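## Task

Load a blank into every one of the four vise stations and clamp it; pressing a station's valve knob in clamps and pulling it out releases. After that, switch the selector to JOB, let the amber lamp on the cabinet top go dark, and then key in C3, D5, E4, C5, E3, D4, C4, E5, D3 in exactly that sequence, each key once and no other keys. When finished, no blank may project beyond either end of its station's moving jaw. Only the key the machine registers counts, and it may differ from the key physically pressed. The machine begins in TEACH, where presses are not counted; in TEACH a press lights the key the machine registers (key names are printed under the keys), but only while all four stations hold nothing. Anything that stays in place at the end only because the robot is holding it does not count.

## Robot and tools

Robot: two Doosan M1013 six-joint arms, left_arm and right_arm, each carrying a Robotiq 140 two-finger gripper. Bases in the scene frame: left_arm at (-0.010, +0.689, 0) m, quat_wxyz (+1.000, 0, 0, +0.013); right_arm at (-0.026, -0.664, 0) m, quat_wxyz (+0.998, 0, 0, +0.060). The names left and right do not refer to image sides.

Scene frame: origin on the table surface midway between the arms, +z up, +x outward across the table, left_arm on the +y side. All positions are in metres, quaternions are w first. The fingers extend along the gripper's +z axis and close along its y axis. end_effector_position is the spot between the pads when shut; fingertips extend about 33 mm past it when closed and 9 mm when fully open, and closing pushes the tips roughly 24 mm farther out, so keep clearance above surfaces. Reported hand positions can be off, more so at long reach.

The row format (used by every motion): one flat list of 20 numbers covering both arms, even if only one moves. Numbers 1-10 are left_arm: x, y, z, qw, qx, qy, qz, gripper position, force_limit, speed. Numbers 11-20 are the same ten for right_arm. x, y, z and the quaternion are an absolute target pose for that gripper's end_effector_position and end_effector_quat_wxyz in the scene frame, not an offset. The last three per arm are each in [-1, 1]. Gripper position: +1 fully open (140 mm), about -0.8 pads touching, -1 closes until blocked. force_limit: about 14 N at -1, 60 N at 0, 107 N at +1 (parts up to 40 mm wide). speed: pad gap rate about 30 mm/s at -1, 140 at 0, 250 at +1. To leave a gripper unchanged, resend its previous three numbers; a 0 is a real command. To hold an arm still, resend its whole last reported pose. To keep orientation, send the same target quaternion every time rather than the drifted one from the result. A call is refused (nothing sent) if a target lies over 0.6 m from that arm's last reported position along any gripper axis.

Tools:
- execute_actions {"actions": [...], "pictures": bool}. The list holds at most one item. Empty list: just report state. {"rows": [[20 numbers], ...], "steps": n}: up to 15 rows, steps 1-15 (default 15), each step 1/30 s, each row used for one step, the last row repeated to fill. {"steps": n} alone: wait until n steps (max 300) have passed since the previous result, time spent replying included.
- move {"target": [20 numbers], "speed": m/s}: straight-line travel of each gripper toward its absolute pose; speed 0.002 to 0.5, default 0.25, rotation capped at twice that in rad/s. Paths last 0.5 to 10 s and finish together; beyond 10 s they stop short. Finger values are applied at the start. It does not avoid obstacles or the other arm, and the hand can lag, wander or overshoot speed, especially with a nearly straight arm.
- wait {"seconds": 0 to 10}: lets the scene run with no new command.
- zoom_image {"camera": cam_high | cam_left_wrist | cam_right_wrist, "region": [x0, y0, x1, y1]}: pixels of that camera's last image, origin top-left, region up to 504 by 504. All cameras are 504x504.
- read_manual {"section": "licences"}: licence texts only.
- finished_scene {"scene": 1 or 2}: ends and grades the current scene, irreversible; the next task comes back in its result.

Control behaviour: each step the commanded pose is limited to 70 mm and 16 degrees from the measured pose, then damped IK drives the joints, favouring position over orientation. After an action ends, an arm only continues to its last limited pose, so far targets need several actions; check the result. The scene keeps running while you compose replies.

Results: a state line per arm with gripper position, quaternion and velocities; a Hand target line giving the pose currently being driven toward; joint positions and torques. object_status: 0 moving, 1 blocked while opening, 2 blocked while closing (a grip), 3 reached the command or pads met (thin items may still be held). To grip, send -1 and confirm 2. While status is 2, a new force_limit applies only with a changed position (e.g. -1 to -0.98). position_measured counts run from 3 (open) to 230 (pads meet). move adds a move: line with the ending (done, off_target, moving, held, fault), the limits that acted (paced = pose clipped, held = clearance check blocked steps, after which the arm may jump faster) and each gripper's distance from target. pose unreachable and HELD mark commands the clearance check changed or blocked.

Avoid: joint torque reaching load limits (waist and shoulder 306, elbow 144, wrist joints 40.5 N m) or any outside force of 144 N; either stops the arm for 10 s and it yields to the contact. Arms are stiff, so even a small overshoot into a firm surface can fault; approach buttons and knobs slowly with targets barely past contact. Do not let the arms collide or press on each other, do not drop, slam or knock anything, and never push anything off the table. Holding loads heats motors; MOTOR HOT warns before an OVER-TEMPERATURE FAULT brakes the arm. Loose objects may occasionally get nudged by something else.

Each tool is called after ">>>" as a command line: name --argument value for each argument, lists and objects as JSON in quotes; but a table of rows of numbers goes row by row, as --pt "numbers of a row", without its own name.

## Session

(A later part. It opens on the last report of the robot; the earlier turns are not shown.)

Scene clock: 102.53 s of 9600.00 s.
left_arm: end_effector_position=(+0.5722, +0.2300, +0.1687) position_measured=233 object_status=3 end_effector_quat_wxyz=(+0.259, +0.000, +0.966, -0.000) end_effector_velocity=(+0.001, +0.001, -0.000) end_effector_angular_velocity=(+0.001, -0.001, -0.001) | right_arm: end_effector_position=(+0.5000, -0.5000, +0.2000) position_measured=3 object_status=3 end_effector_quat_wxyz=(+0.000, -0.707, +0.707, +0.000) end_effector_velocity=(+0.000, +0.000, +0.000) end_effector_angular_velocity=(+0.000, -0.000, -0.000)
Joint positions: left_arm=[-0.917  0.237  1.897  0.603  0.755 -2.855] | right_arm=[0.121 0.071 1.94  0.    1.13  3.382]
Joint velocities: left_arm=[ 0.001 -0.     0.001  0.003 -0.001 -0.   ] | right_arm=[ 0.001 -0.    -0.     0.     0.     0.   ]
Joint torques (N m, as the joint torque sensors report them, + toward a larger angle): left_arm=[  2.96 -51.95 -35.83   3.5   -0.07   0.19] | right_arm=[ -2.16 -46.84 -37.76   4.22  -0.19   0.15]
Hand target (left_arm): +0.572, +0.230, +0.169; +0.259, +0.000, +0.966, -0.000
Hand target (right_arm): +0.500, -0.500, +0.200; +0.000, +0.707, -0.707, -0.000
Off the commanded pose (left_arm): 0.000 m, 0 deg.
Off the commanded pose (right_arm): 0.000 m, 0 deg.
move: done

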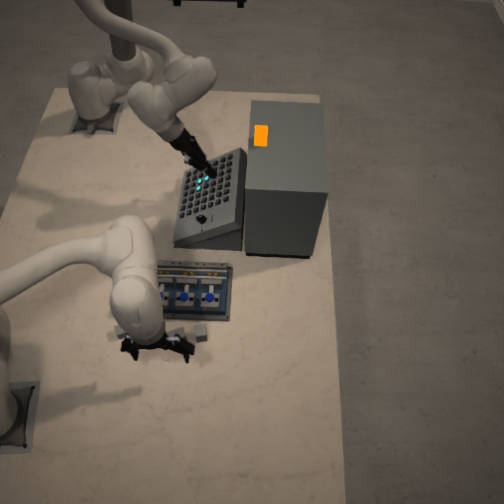

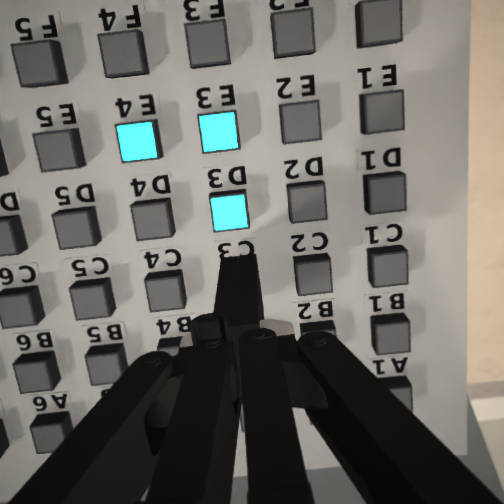

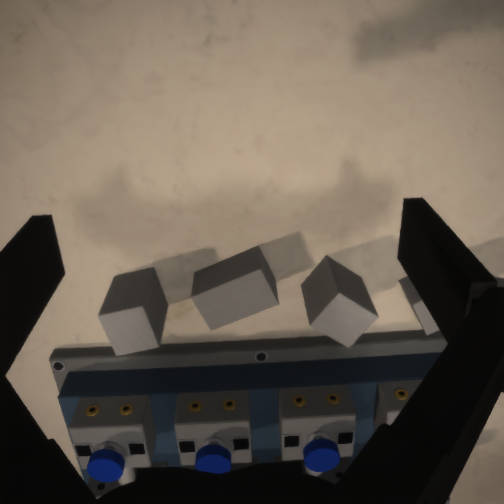

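>>> move --target '[0.5672,0.23,0.1773,0.2588,0,0.9659,0,-1,0,-0.5,0.5,-0.5,0.2,0,0.7071,-0.7071,0,1,0,0]' --speed 0.05

>>> move --target '[0.5957,0.23,0.1958,0.2588,0,0.9659,0,-1,0,-0.5,0.5,-0.5,0.2,0,0.7071,-0.7071,0,1,0,0]' --speed 0.08

>>> move --target '[0.6007,0.23,0.1871,0.2588,0,0.9659,0,-1,0,-0.5,0.5,-0.5,0.2,0,0.7071,-0.7071,0,1,0,0]' --speed 0.015

>>> move --target '[0.5957,0.23,0.1958,0.2588,0,0.9659,0,-1,0,-0.5,0.5,-0.5,0.2,0,0.7071,-0.7071,0,1,0,0]' --speed 0.05

>>> move --target '[0.5957,0.196,0.1958,0.2588,0,0.9659,0,-1,0,-0.5,0.5,-0.5,0.2,0,0.7071,-0.7071,0,1,0,0]' --speed 0.08

>>> move --target '[0.6006,0.196,0.1873,0.2588,0,0.9659,0,-1,0,-0.5,0.5,-0.5,0.2,0,0.7071,-0.7071,0,1,0,0]' --speed 0.015

>>> move --target '[0.5957,0.196,0.1958,0.2588,0,0.9659,0,-1,0,-0.5,0.5,-0.5,0.2,0,0.7071,-0.7071,0,1,0,0]' --speed 0.05

>>> move --target '[0.5957,0.162,0.1958,0.2588,0,0.9659,0,-1,0,-0.5,0.5,-0.5,0.2,0,0.7071,-0.7071,0,1,0,0]' --speed 0.08

>>> move --target '[0.6005,0.162,0.1875,0.2588,0,0.9659,0,-1,0,-0.5,0.5,-0.5,0.2,0,0.7071,-0.7071,0,1,0,0]' --speed 0.015

>>> move --target '[0.5957,0.162,0.1958,0.2588,0,0.9659,0,-1,0,-0.5,0.5,-0.5,0.2,0,0.7071,-0.7071,0,1,0,0]' --speed 0.05

Scene clock: 128.00 s of 9600.00 s.
left_arm: end_effector_position=(+0.5672, +0.2300, +0.1773) position_measured=233 object_status=3 end_effector_quat_wxyz=(+0.259, -0.000, +0.966, +0.000) end_effector_velocity=(-0.000, +0.001, -0.001) end_effector_angular_velocity=(+0.002, +0.001, -0.000) | right_arm: end_effector_position=(+0.5000, -0.5000, +0.2000) position_measured=3 object_status=3 end_effector_quat_wxyz=(+0.000, -0.707, +0.707, +0.000) end_effector_velocity=(-0.000, -0.000, -0.001) end_effector_angular_velocity=(-0.000, +0.001, -0.001)
Joint positions: left_arm=[-0.924  0.225  1.895  0.596  0.77  -2.85 ] | right_arm=[0.121 0.071 1.94  0.    1.13  3.382]
Joint velocities: left_arm=[ 0.     0.001  0.001  0.001 -0.     0.   ] | right_arm=[-0.001  0.     0.001  0.    -0.     0.   ]
Joint torques (N m, as the joint torque sensors report them, + toward a larger angle): left_arm=[  0.13 -58.29 -39.21   3.55   0.19   0.15] | right_arm=[ -2.3  -46.68 -37.76   4.49  -0.22   0.18]
Hand target (left_arm): +0.567, +0.230, +0.177; +0.259, -0.000, +0.966, +0.000
Hand target (right_arm): +0.500, -0.500, +0.200; +0.000, +0.707, -0.707, -0.000
Off the commanded pose (left_arm): 0.000 m, 0 deg.
Off the commanded pose (right_arm): 0.000 m, 0 deg.
After step 90, 21.77 s passed at rest.
move: done

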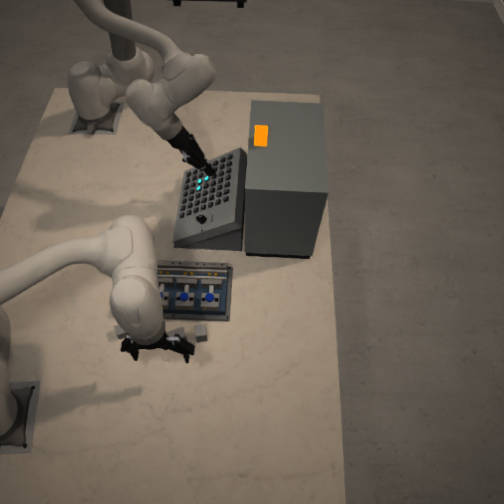

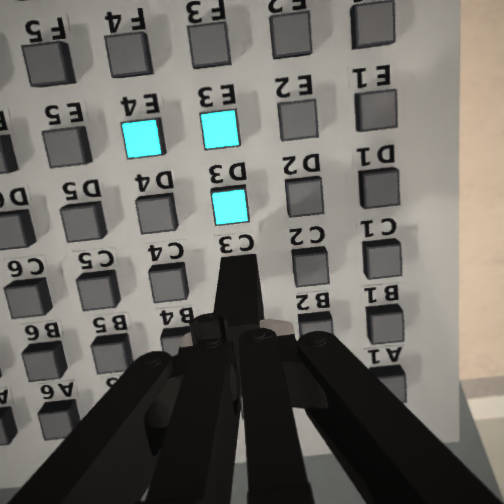

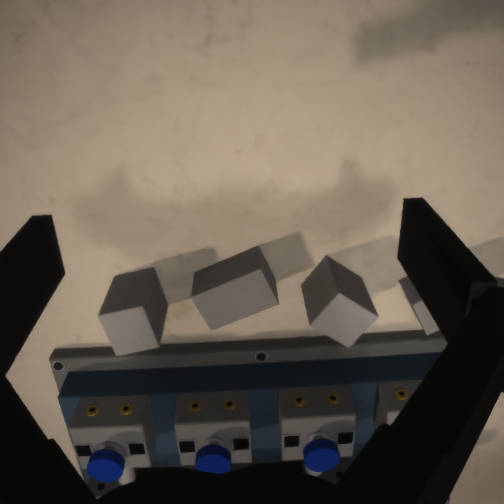

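Scene clock: 128.77 s of 9600.00 s.
left_arm: end_effector_position=(+0.5957, +0.2300, +0.1958) position_measured=233 object_status=3 end_effector_quat_wxyz=(+0.259, -0.000, +0.966, +0.000) end_effector_velocity=(-0.000, -0.000, -0.000) end_effector_angular_velocity=(+0.002, +0.001, -0.000) | right_arm: end_effector_position=(+0.5000, -0.5000, +0.2000) position_measured=3 object_status=3 end_effector_quat_wxyz=(+0.000, -0.707, +0.707, -0.000) end_effector_velocity=(-0.001, +0.001, -0.001) end_effector_angular_velocity=(-0.000, +0.001, +0.002)
Joint positions: left_arm=[-0.888  0.237  1.84   0.565  0.788 -2.781] | right_arm=[0.121 0.071 1.94  0.    1.13  3.382]
Joint velocities: left_arm=[-0.001  0.001 -0.001 -0.     0.002  0.001] | right_arm=[ 0.002 -0.     0.001  0.     0.    -0.   ]
Joint torques (N m, as the joint torque sensors report them, + toward a larger angle): left_arm=[  0.65 -60.32 -39.87   3.67   0.15  -0.07] | right_arm=[ -1.41 -47.59 -37.54   4.23  -0.19  -0.05]
Hand target (left_arm): +0.596, +0.230, +0.196; +0.259, -0.000, +0.966, +0.000
Hand target (right_arm): +0.500, -0.500, +0.200; +0.000, +0.707, -0.707, -0.000
Off the commanded pose (left_arm): 0.000 m, 0 deg.
Off the commanded pose (right_arm): 0.000 m, 0 deg.
move: done

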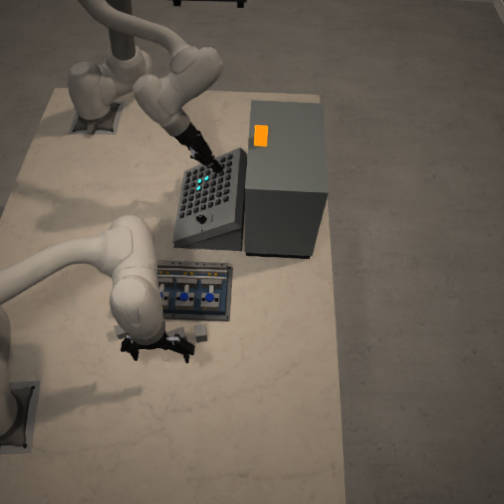

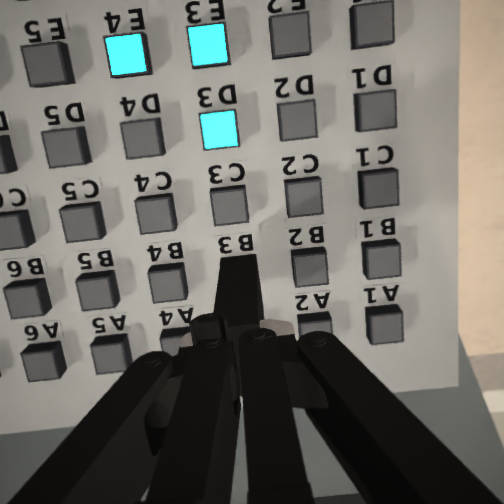

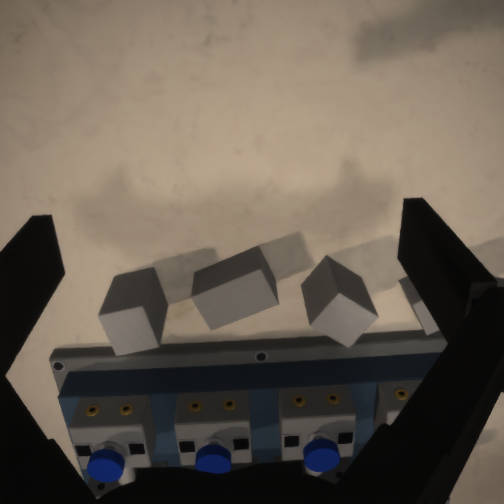

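Scene clock: 129.67 s of 9600.00 s.
left_arm: end_effector_position=(+0.6007, +0.2300, +0.1872) position_measured=233 object_status=3 end_effector_quat_wxyz=(+0.259, -0.000, +0.966, -0.000) end_effector_velocity=(-0.000, +0.000, -0.002) end_effector_angular_velocity=(+0.001, +0.002, +0.001) | right_arm: end_effector_position=(+0.5000, -0.5000, +0.2000) position_measured=3 object_status=3 end_effector_quat_wxyz=(+0.000, -0.707, +0.707, -0.000) end_effector_velocity=(-0.000, -0.000, -0.000) end_effector_angular_velocity=(-0.000, +0.000, +0.000)
Joint positions: left_arm=[-0.883  0.249  1.842  0.571  0.774 -2.785] | right_arm=[0.121 0.071 1.94  0.    1.13  3.382]
Joint velocities: left_arm=[-0.     0.002  0.001 -0.001  0.    -0.   ] | right_arm=[-0.  0.  0. -0. -0. -0.]
Joint torques (N m, as the joint torque sensors report them, + toward a larger angle): left_arm=[  4.27 -51.66 -35.91   3.85  -0.5    0.18] | right_arm=[ -1.36 -47.52 -37.59   4.25  -0.09   0.22]
Hand target (left_arm): +0.601, +0.230, +0.187; +0.259, +0.000, +0.966, -0.000
Hand target (right_arm): +0.500, -0.500, +0.200; +0.000, +0.707, -0.707, -0.000
Off the commanded pose (left_arm): 0.000 m, 0 deg.
Off the commanded pose (right_arm): 0.000 m, 0 deg.
move: done

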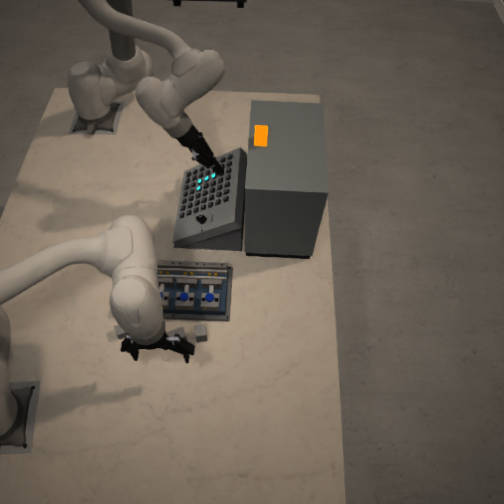

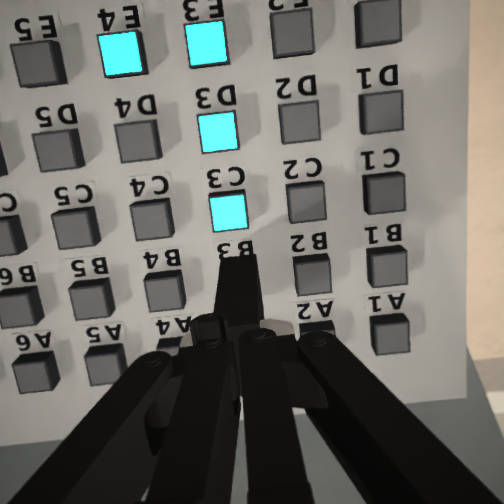

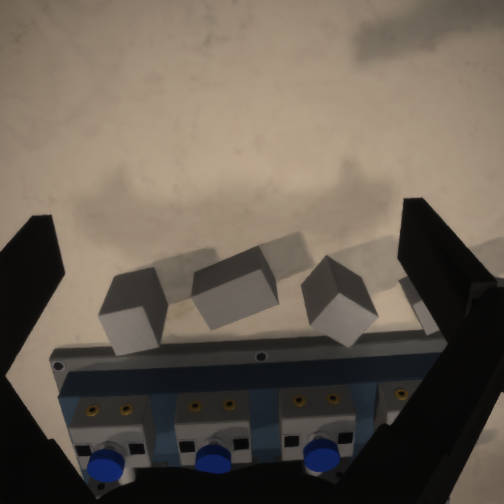

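Scene clock: 130.37 s of 9600.00 s.
left_arm: end_effector_position=(+0.5957, +0.2300, +0.1958) position_measured=233 object_status=3 end_effector_quat_wxyz=(+0.259, -0.000, +0.966, +0.000) end_effector_velocity=(+0.000, +0.000, -0.001) end_effector_angular_velocity=(+0.001, +0.000, -0.000) | right_arm: end_effector_position=(+0.5000, -0.5000, +0.2000) position_measured=3 object_status=3 end_effector_quat_wxyz=(+0.000, -0.707, +0.707, -0.000) end_effector_velocity=(-0.000, -0.000, -0.000) end_effector_angular_velocity=(-0.000, +0.000, -0.001)
Joint positions: left_arm=[-0.888  0.237  1.84   0.565  0.788 -2.781] | right_arm=[ 0.121  0.071  1.94  -0.     1.13   3.382]
Joint velocities: left_arm=[ 0.     0.001  0.     0.001 -0.     0.   ] | right_arm=[-0.001  0.     0.    -0.    -0.     0.   ]
Joint torques (N m, as the joint torque sensors report them, + toward a larger angle): left_arm=[  1.11 -60.59 -40.22   3.69   0.11   0.16] | right_arm=[ -2.36 -47.59 -38.03   4.21  -0.08   0.18]
Hand target (left_arm): +0.596, +0.230, +0.196; +0.259, -0.000, +0.966, +0.000
Hand target (right_arm): +0.500, -0.500, +0.200; +0.000, +0.707, -0.707, -0.000
Off the commanded pose (left_arm): 0.000 m, 0 deg.
Off the commanded pose (right_arm): 0.000 m, 0 deg.
move: done

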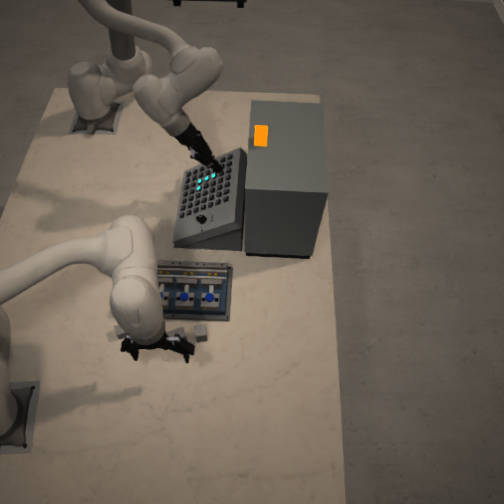

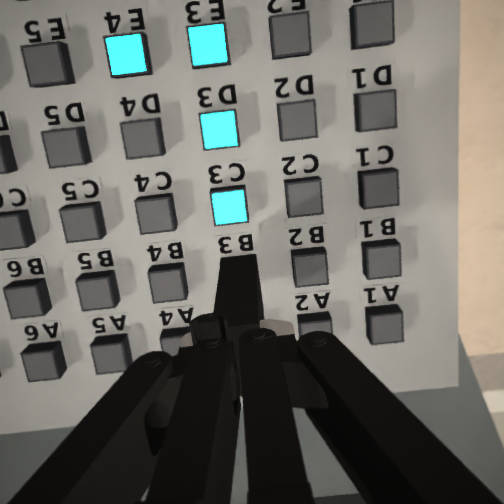

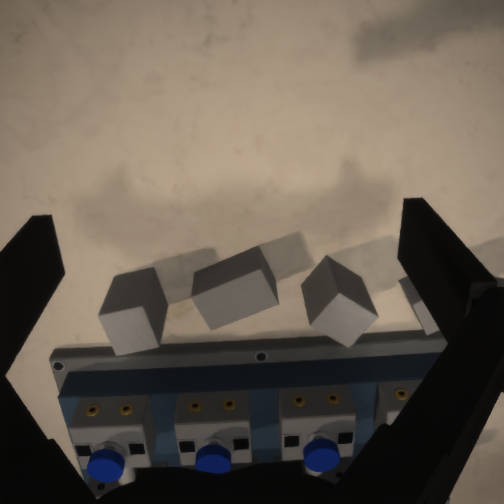

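Scene clock: 131.13 s of 9600.00 s.
left_arm: end_effector_position=(+0.5956, +0.1960, +0.1958) position_measured=233 object_status=3 end_effector_quat_wxyz=(+0.259, -0.000, +0.966, -0.000) end_effector_velocity=(+0.000, +0.000, -0.001) end_effector_angular_velocity=(+0.002, +0.001, +0.000) | right_arm: end_effector_position=(+0.5000, -0.5000, +0.2000) position_measured=3 object_status=3 end_effector_quat_wxyz=(+0.000, -0.707, +0.707, -0.000) end_effector_velocity=(-0.000, +0.001, +0.000) end_effector_angular_velocity=(+0.000, -0.000, +0.001)
Joint positions: left_arm=[-0.922  0.274  1.792  0.567  0.814 -2.807] | right_arm=[ 0.121  0.071  1.94  -0.     1.13   3.382]
Joint velocities: left_arm=[0.    0.001 0.    0.    0.001 0.   ] | right_arm=[ 0.001 -0.    -0.     0.     0.    -0.   ]
Joint torques (N m, as the joint torque sensors report them, + toward a larger angle): left_arm=[  0.65 -65.02 -40.15   3.74   0.11   0.11] | right_arm=[ -2.27 -47.71 -37.66   4.32   0.07   0.09]
Hand target (left_arm): +0.596, +0.196, +0.196; +0.259, -0.000, +0.966, -0.000
Hand target (right_arm): +0.500, -0.500, +0.200; +0.000, +0.707, -0.707, -0.000
Off the commanded pose (left_arm): 0.000 m, 0 deg.
Off the commanded pose (right_arm): 0.000 m, 0 deg.
move: done

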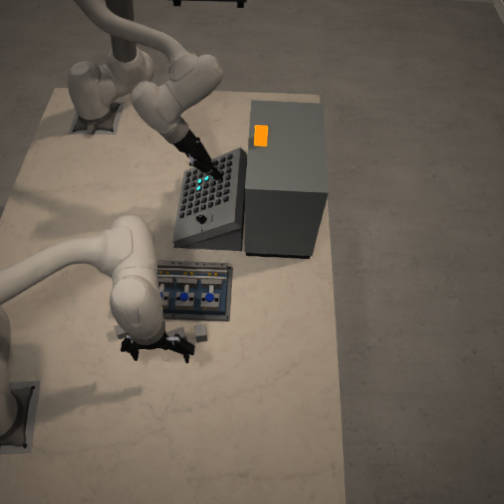

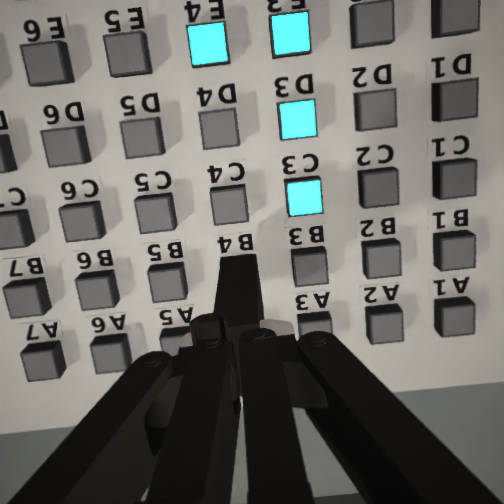

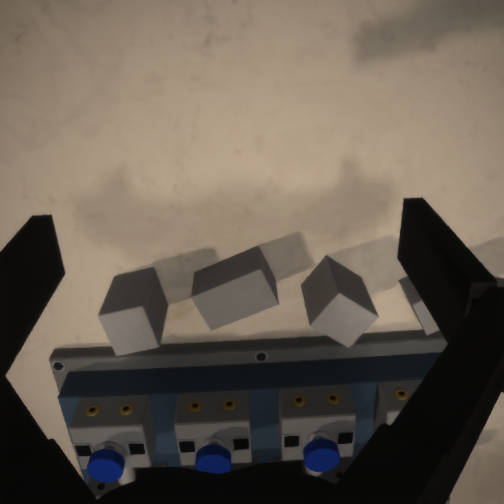

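Scene clock: 132.00 s of 9600.00 s.
left_arm: end_effector_position=(+0.6006, +0.1960, +0.1874) position_measured=233 object_status=3 end_effector_quat_wxyz=(+0.259, -0.000, +0.966, -0.000) end_effector_velocity=(+0.001, +0.000, -0.003) end_effector_angular_velocity=(+0.002, +0.002, +0.001) | right_arm: end_effector_position=(+0.5000, -0.5000, +0.2000) position_measured=3 object_status=3 end_effector_quat_wxyz=(+0.000, -0.707, +0.707, -0.000) end_effector_velocity=(-0.000, -0.000, -0.001) end_effector_angular_velocity=(-0.000, +0.001, -0.001)
Joint positions: left_arm=[-0.916  0.285  1.794  0.572  0.8   -2.811] | right_arm=[0.121 0.071 1.94  0.    1.13  3.382]
Joint velocities: left_arm=[ 0.001  0.004 -0.001 -0.    -0.    -0.   ] | right_arm=[-0.     0.001  0.     0.    -0.     0.   ]
Joint torques (N m, as the joint torque sensors report them, + toward a larger angle): left_arm=[  4.39 -54.16 -35.72   4.02  -0.7    0.22] | right_arm=[ -1.56 -45.98 -37.84   4.22  -0.01   0.05]
Hand target (left_arm): +0.601, +0.196, +0.187; +0.259, +0.000, +0.966, -0.000
Hand target (right_arm): +0.500, -0.500, +0.200; +0.000, +0.707, -0.707, -0.000
Off the commanded pose (left_arm): 0.000 m, 0 deg.
Off the commanded pose (right_arm): 0.000 m, 0 deg.
move: done

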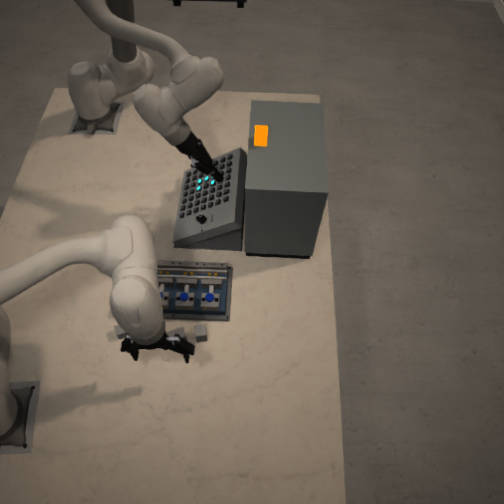

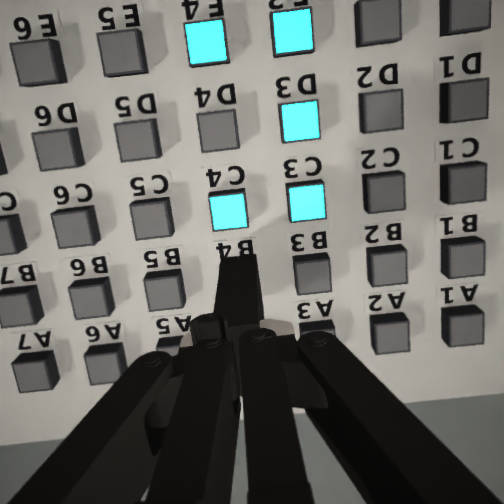

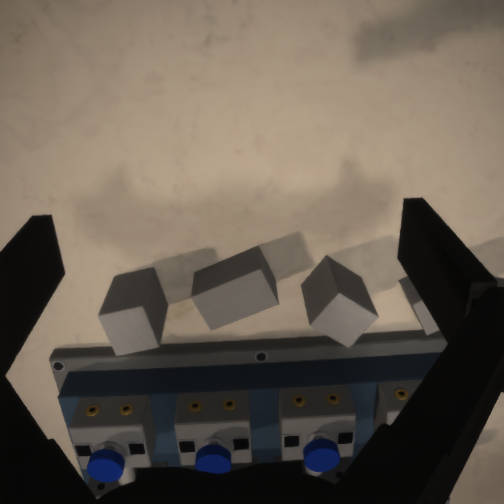

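Scene clock: 132.70 s of 9600.00 s.
left_arm: end_effector_position=(+0.5957, +0.1960, +0.1958) position_measured=233 object_status=3 end_effector_quat_wxyz=(+0.259, -0.000, +0.966, +0.000) end_effector_velocity=(+0.001, -0.000, +0.001) end_effector_angular_velocity=(-0.002, -0.000, +0.001) | right_arm: end_effector_position=(+0.5000, -0.5000, +0.2000) position_measured=3 object_status=3 end_effector_quat_wxyz=(+0.000, -0.707, +0.707, -0.000) end_effector_velocity=(-0.000, -0.000, -0.000) end_effector_angular_velocity=(+0.000, +0.000, -0.000)
Joint positions: left_arm=[-0.922  0.274  1.792  0.566  0.814 -2.807] | right_arm=[ 0.121  0.071  1.94  -0.     1.13   3.382]
Joint velocities: left_arm=[ 0.001  0.    -0.001 -0.001 -0.001  0.   ] | right_arm=[-0.  0.  0.  0. -0. -0.]
Joint torques (N m, as the joint torque sensors report them, + toward a larger angle): left_arm=[  0.97 -63.53 -39.75   3.72   0.12   0.26] | right_arm=[ -2.08 -47.64 -38.53   4.45  -0.2    0.25]
Hand target (left_arm): +0.596, +0.196, +0.196; +0.259, -0.000, +0.966, +0.000
Hand target (right_arm): +0.500, -0.500, +0.200; +0.000, +0.707, -0.707, -0.000
Off the commanded pose (left_arm): 0.000 m, 0 deg.
Off the commanded pose (right_arm): 0.000 m, 0 deg.
move: done

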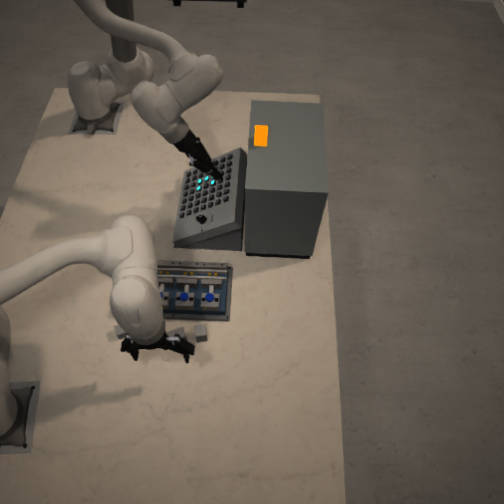

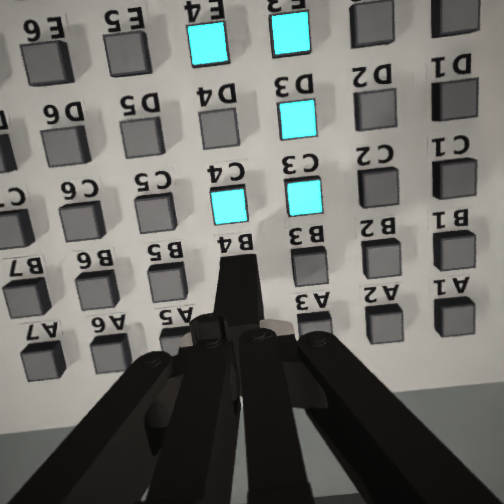

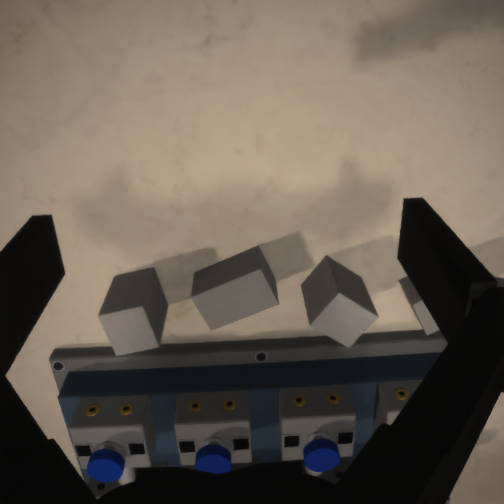

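Scene clock: 133.47 s of 9600.00 s.
left_arm: end_effector_position=(+0.5957, +0.1620, +0.1958) position_measured=233 object_status=3 end_effector_quat_wxyz=(+0.259, -0.000, +0.966, -0.000) end_effector_velocity=(-0.000, +0.000, -0.001) end_effector_angular_velocity=(-0.000, +0.002, +0.002) | right_arm: end_effector_position=(+0.5000, -0.5000, +0.2000) position_measured=3 object_status=3 end_effector_quat_wxyz=(+0.000, -0.707, +0.707, -0.000) end_effector_velocity=(-0.001, +0.001, -0.000) end_effector_angular_velocity=(-0.000, +0.001, +0.001)
Joint positions: left_arm=[-0.953  0.311  1.741  0.567  0.84  -2.828] | right_arm=[ 0.121  0.071  1.94  -0.     1.13   3.382]
Joint velocities: left_arm=[ 0.     0.     0.    -0.002  0.001  0.   ] | right_arm=[ 0.002  0.     0.001  0.    -0.     0.   ]
Joint torques (N m, as the joint torque sensors report them, + toward a larger angle): left_arm=[  0.54 -67.56 -39.97   3.77   0.09   0.12] | right_arm=[ -1.56 -47.12 -37.64   4.21  -0.12   0.14]
Hand target (left_arm): +0.596, +0.162, +0.196; +0.259, -0.000, +0.966, -0.000
Hand target (right_arm): +0.500, -0.500, +0.200; +0.000, +0.707, -0.707, -0.000
Off the commanded pose (left_arm): 0.000 m, 0 deg.
Off the commanded pose (right_arm): 0.000 m, 0 deg.
move: done

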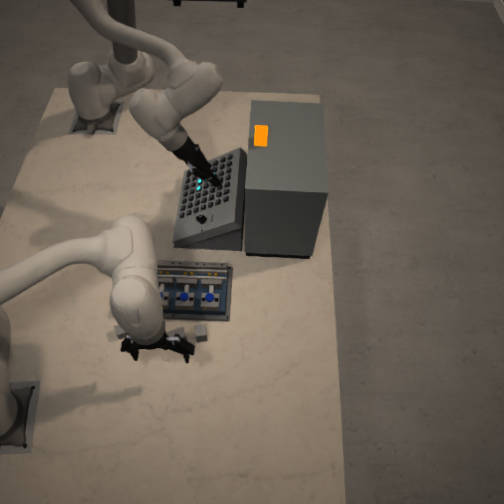

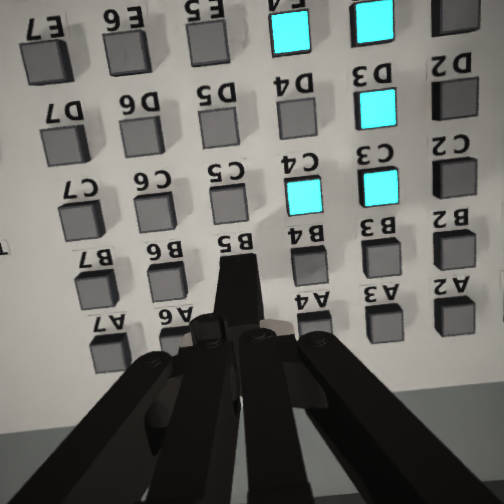

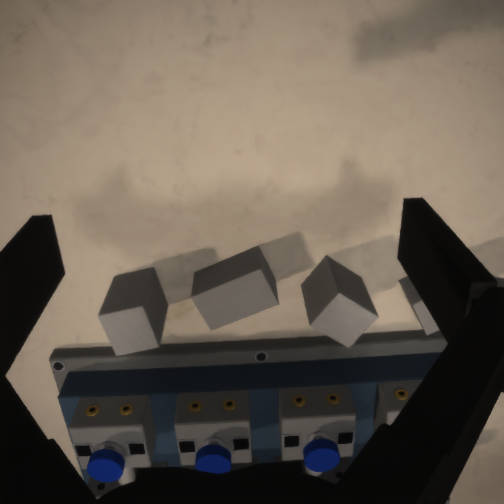

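Scene clock: 134.33 s of 9600.00 s.
left_arm: end_effector_position=(+0.6005, +0.1620, +0.1876) position_measured=233 object_status=3 end_effector_quat_wxyz=(+0.259, -0.000, +0.966, -0.000) end_effector_velocity=(+0.000, +0.000, -0.000) end_effector_angular_velocity=(-0.002, +0.000, +0.001) | right_arm: end_effector_position=(+0.5000, -0.5000, +0.2000) position_measured=3 object_status=3 end_effector_quat_wxyz=(+0.000, -0.707, +0.707, -0.000) end_effector_velocity=(+0.000, +0.000, +0.000) end_effector_angular_velocity=(+0.000, -0.000, -0.000)
Joint positions: left_arm=[-0.947  0.322  1.743  0.571  0.827 -2.832] | right_arm=[0.121 0.071 1.94  0.    1.13  3.382]
Joint velocities: left_arm=[ 0.001 -0.     0.001 -0.001 -0.002 -0.   ] | right_arm=[ 0. -0. -0.  0.  0.  0.]
Joint torques (N m, as the joint torque sensors report them, + toward a larger angle): left_arm=[  5.73 -56.81 -35.7    4.    -0.99   0.23] | right_arm=[  0.21 -46.94 -37.95   4.23  -0.16   0.23]
Hand target (left_arm): +0.600, +0.162, +0.187; +0.259, +0.000, +0.966, -0.000
Hand target (right_arm): +0.500, -0.500, +0.200; +0.000, +0.707, -0.707, -0.000
Off the commanded pose (left_arm): 0.000 m, 0 deg.
Off the commanded pose (right_arm): 0.000 m, 0 deg.
move: done

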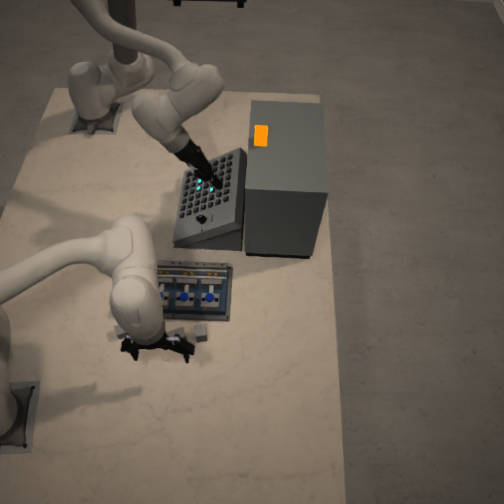

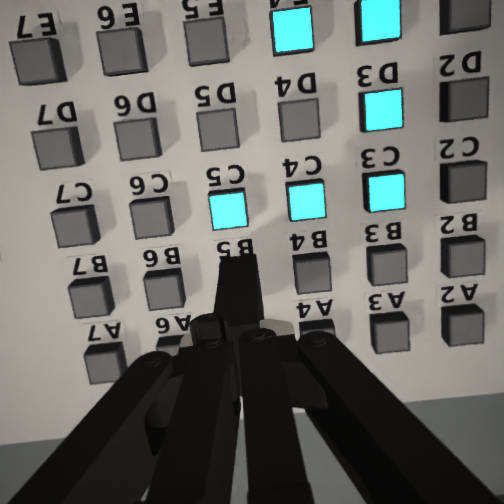

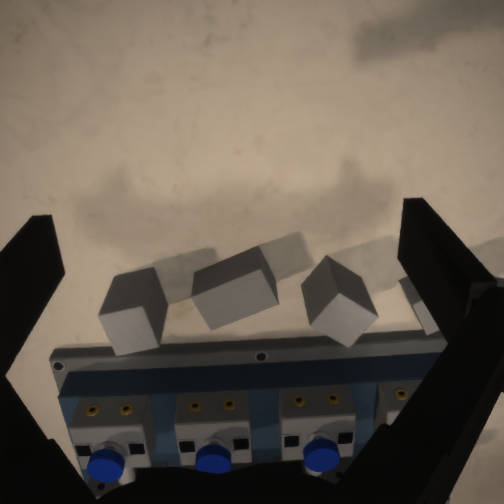

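Scene clock: 135.03 s of 9600.00 s.
left_arm: end_effector_position=(+0.5957, +0.1620, +0.1958) position_measured=233 object_status=3 end_effector_quat_wxyz=(+0.259, -0.000, +0.966, +0.000) end_effector_velocity=(-0.001, +0.000, +0.001) end_effector_angular_velocity=(+0.000, +0.000, +0.000) | right_arm: end_effector_position=(+0.5000, -0.5000, +0.2000) position_measured=3 object_status=3 end_effector_quat_wxyz=(+0.000, -0.707, +0.707, -0.000) end_effector_velocity=(-0.000, +0.000, -0.000) end_effector_angular_velocity=(-0.000, -0.000, +0.001)
Joint positions: left_arm=[-0.953  0.311  1.741  0.567  0.84  -2.828] | right_arm=[ 0.121  0.071  1.94  -0.     1.13   3.382]
Joint velocities: left_arm=[-0.    -0.001  0.    -0.     0.001  0.   ] | right_arm=[ 0.001 -0.     0.    -0.    -0.     0.   ]
Joint torques (N m, as the joint torque sensors report them, + toward a larger angle): left_arm=[  0.62 -67.73 -40.52   3.86   0.33   0.3 ] | right_arm=[ -0.95 -47.63 -38.22   4.34  -0.13   0.16]
Hand target (left_arm): +0.596, +0.162, +0.196; +0.259, -0.000, +0.966, +0.000
Hand target (right_arm): +0.500, -0.500, +0.200; +0.000, +0.707, -0.707, -0.000
Off the commanded pose (left_arm): 0.000 m, 0 deg.
Off the commanded pose (right_arm): 0.000 m, 0 deg.
move: done

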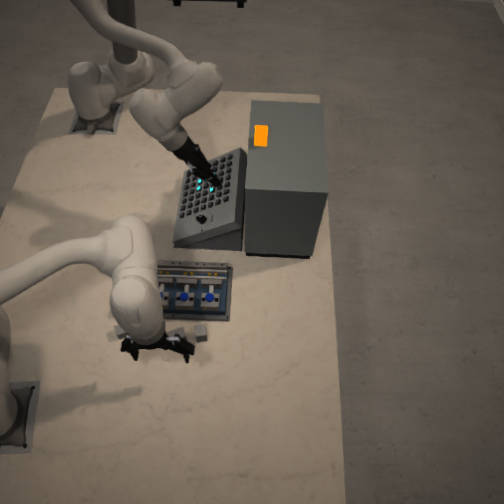

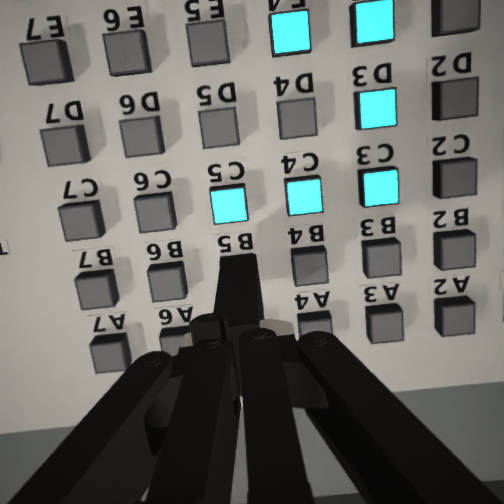

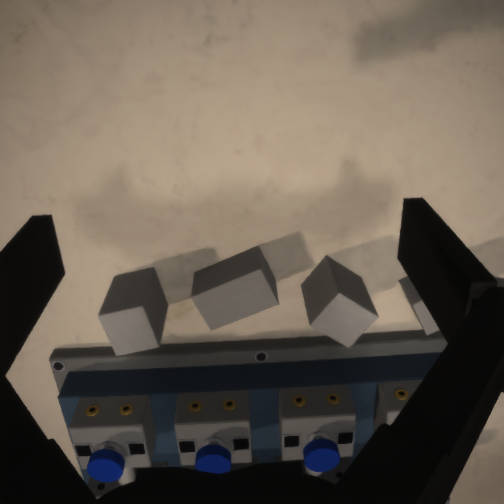

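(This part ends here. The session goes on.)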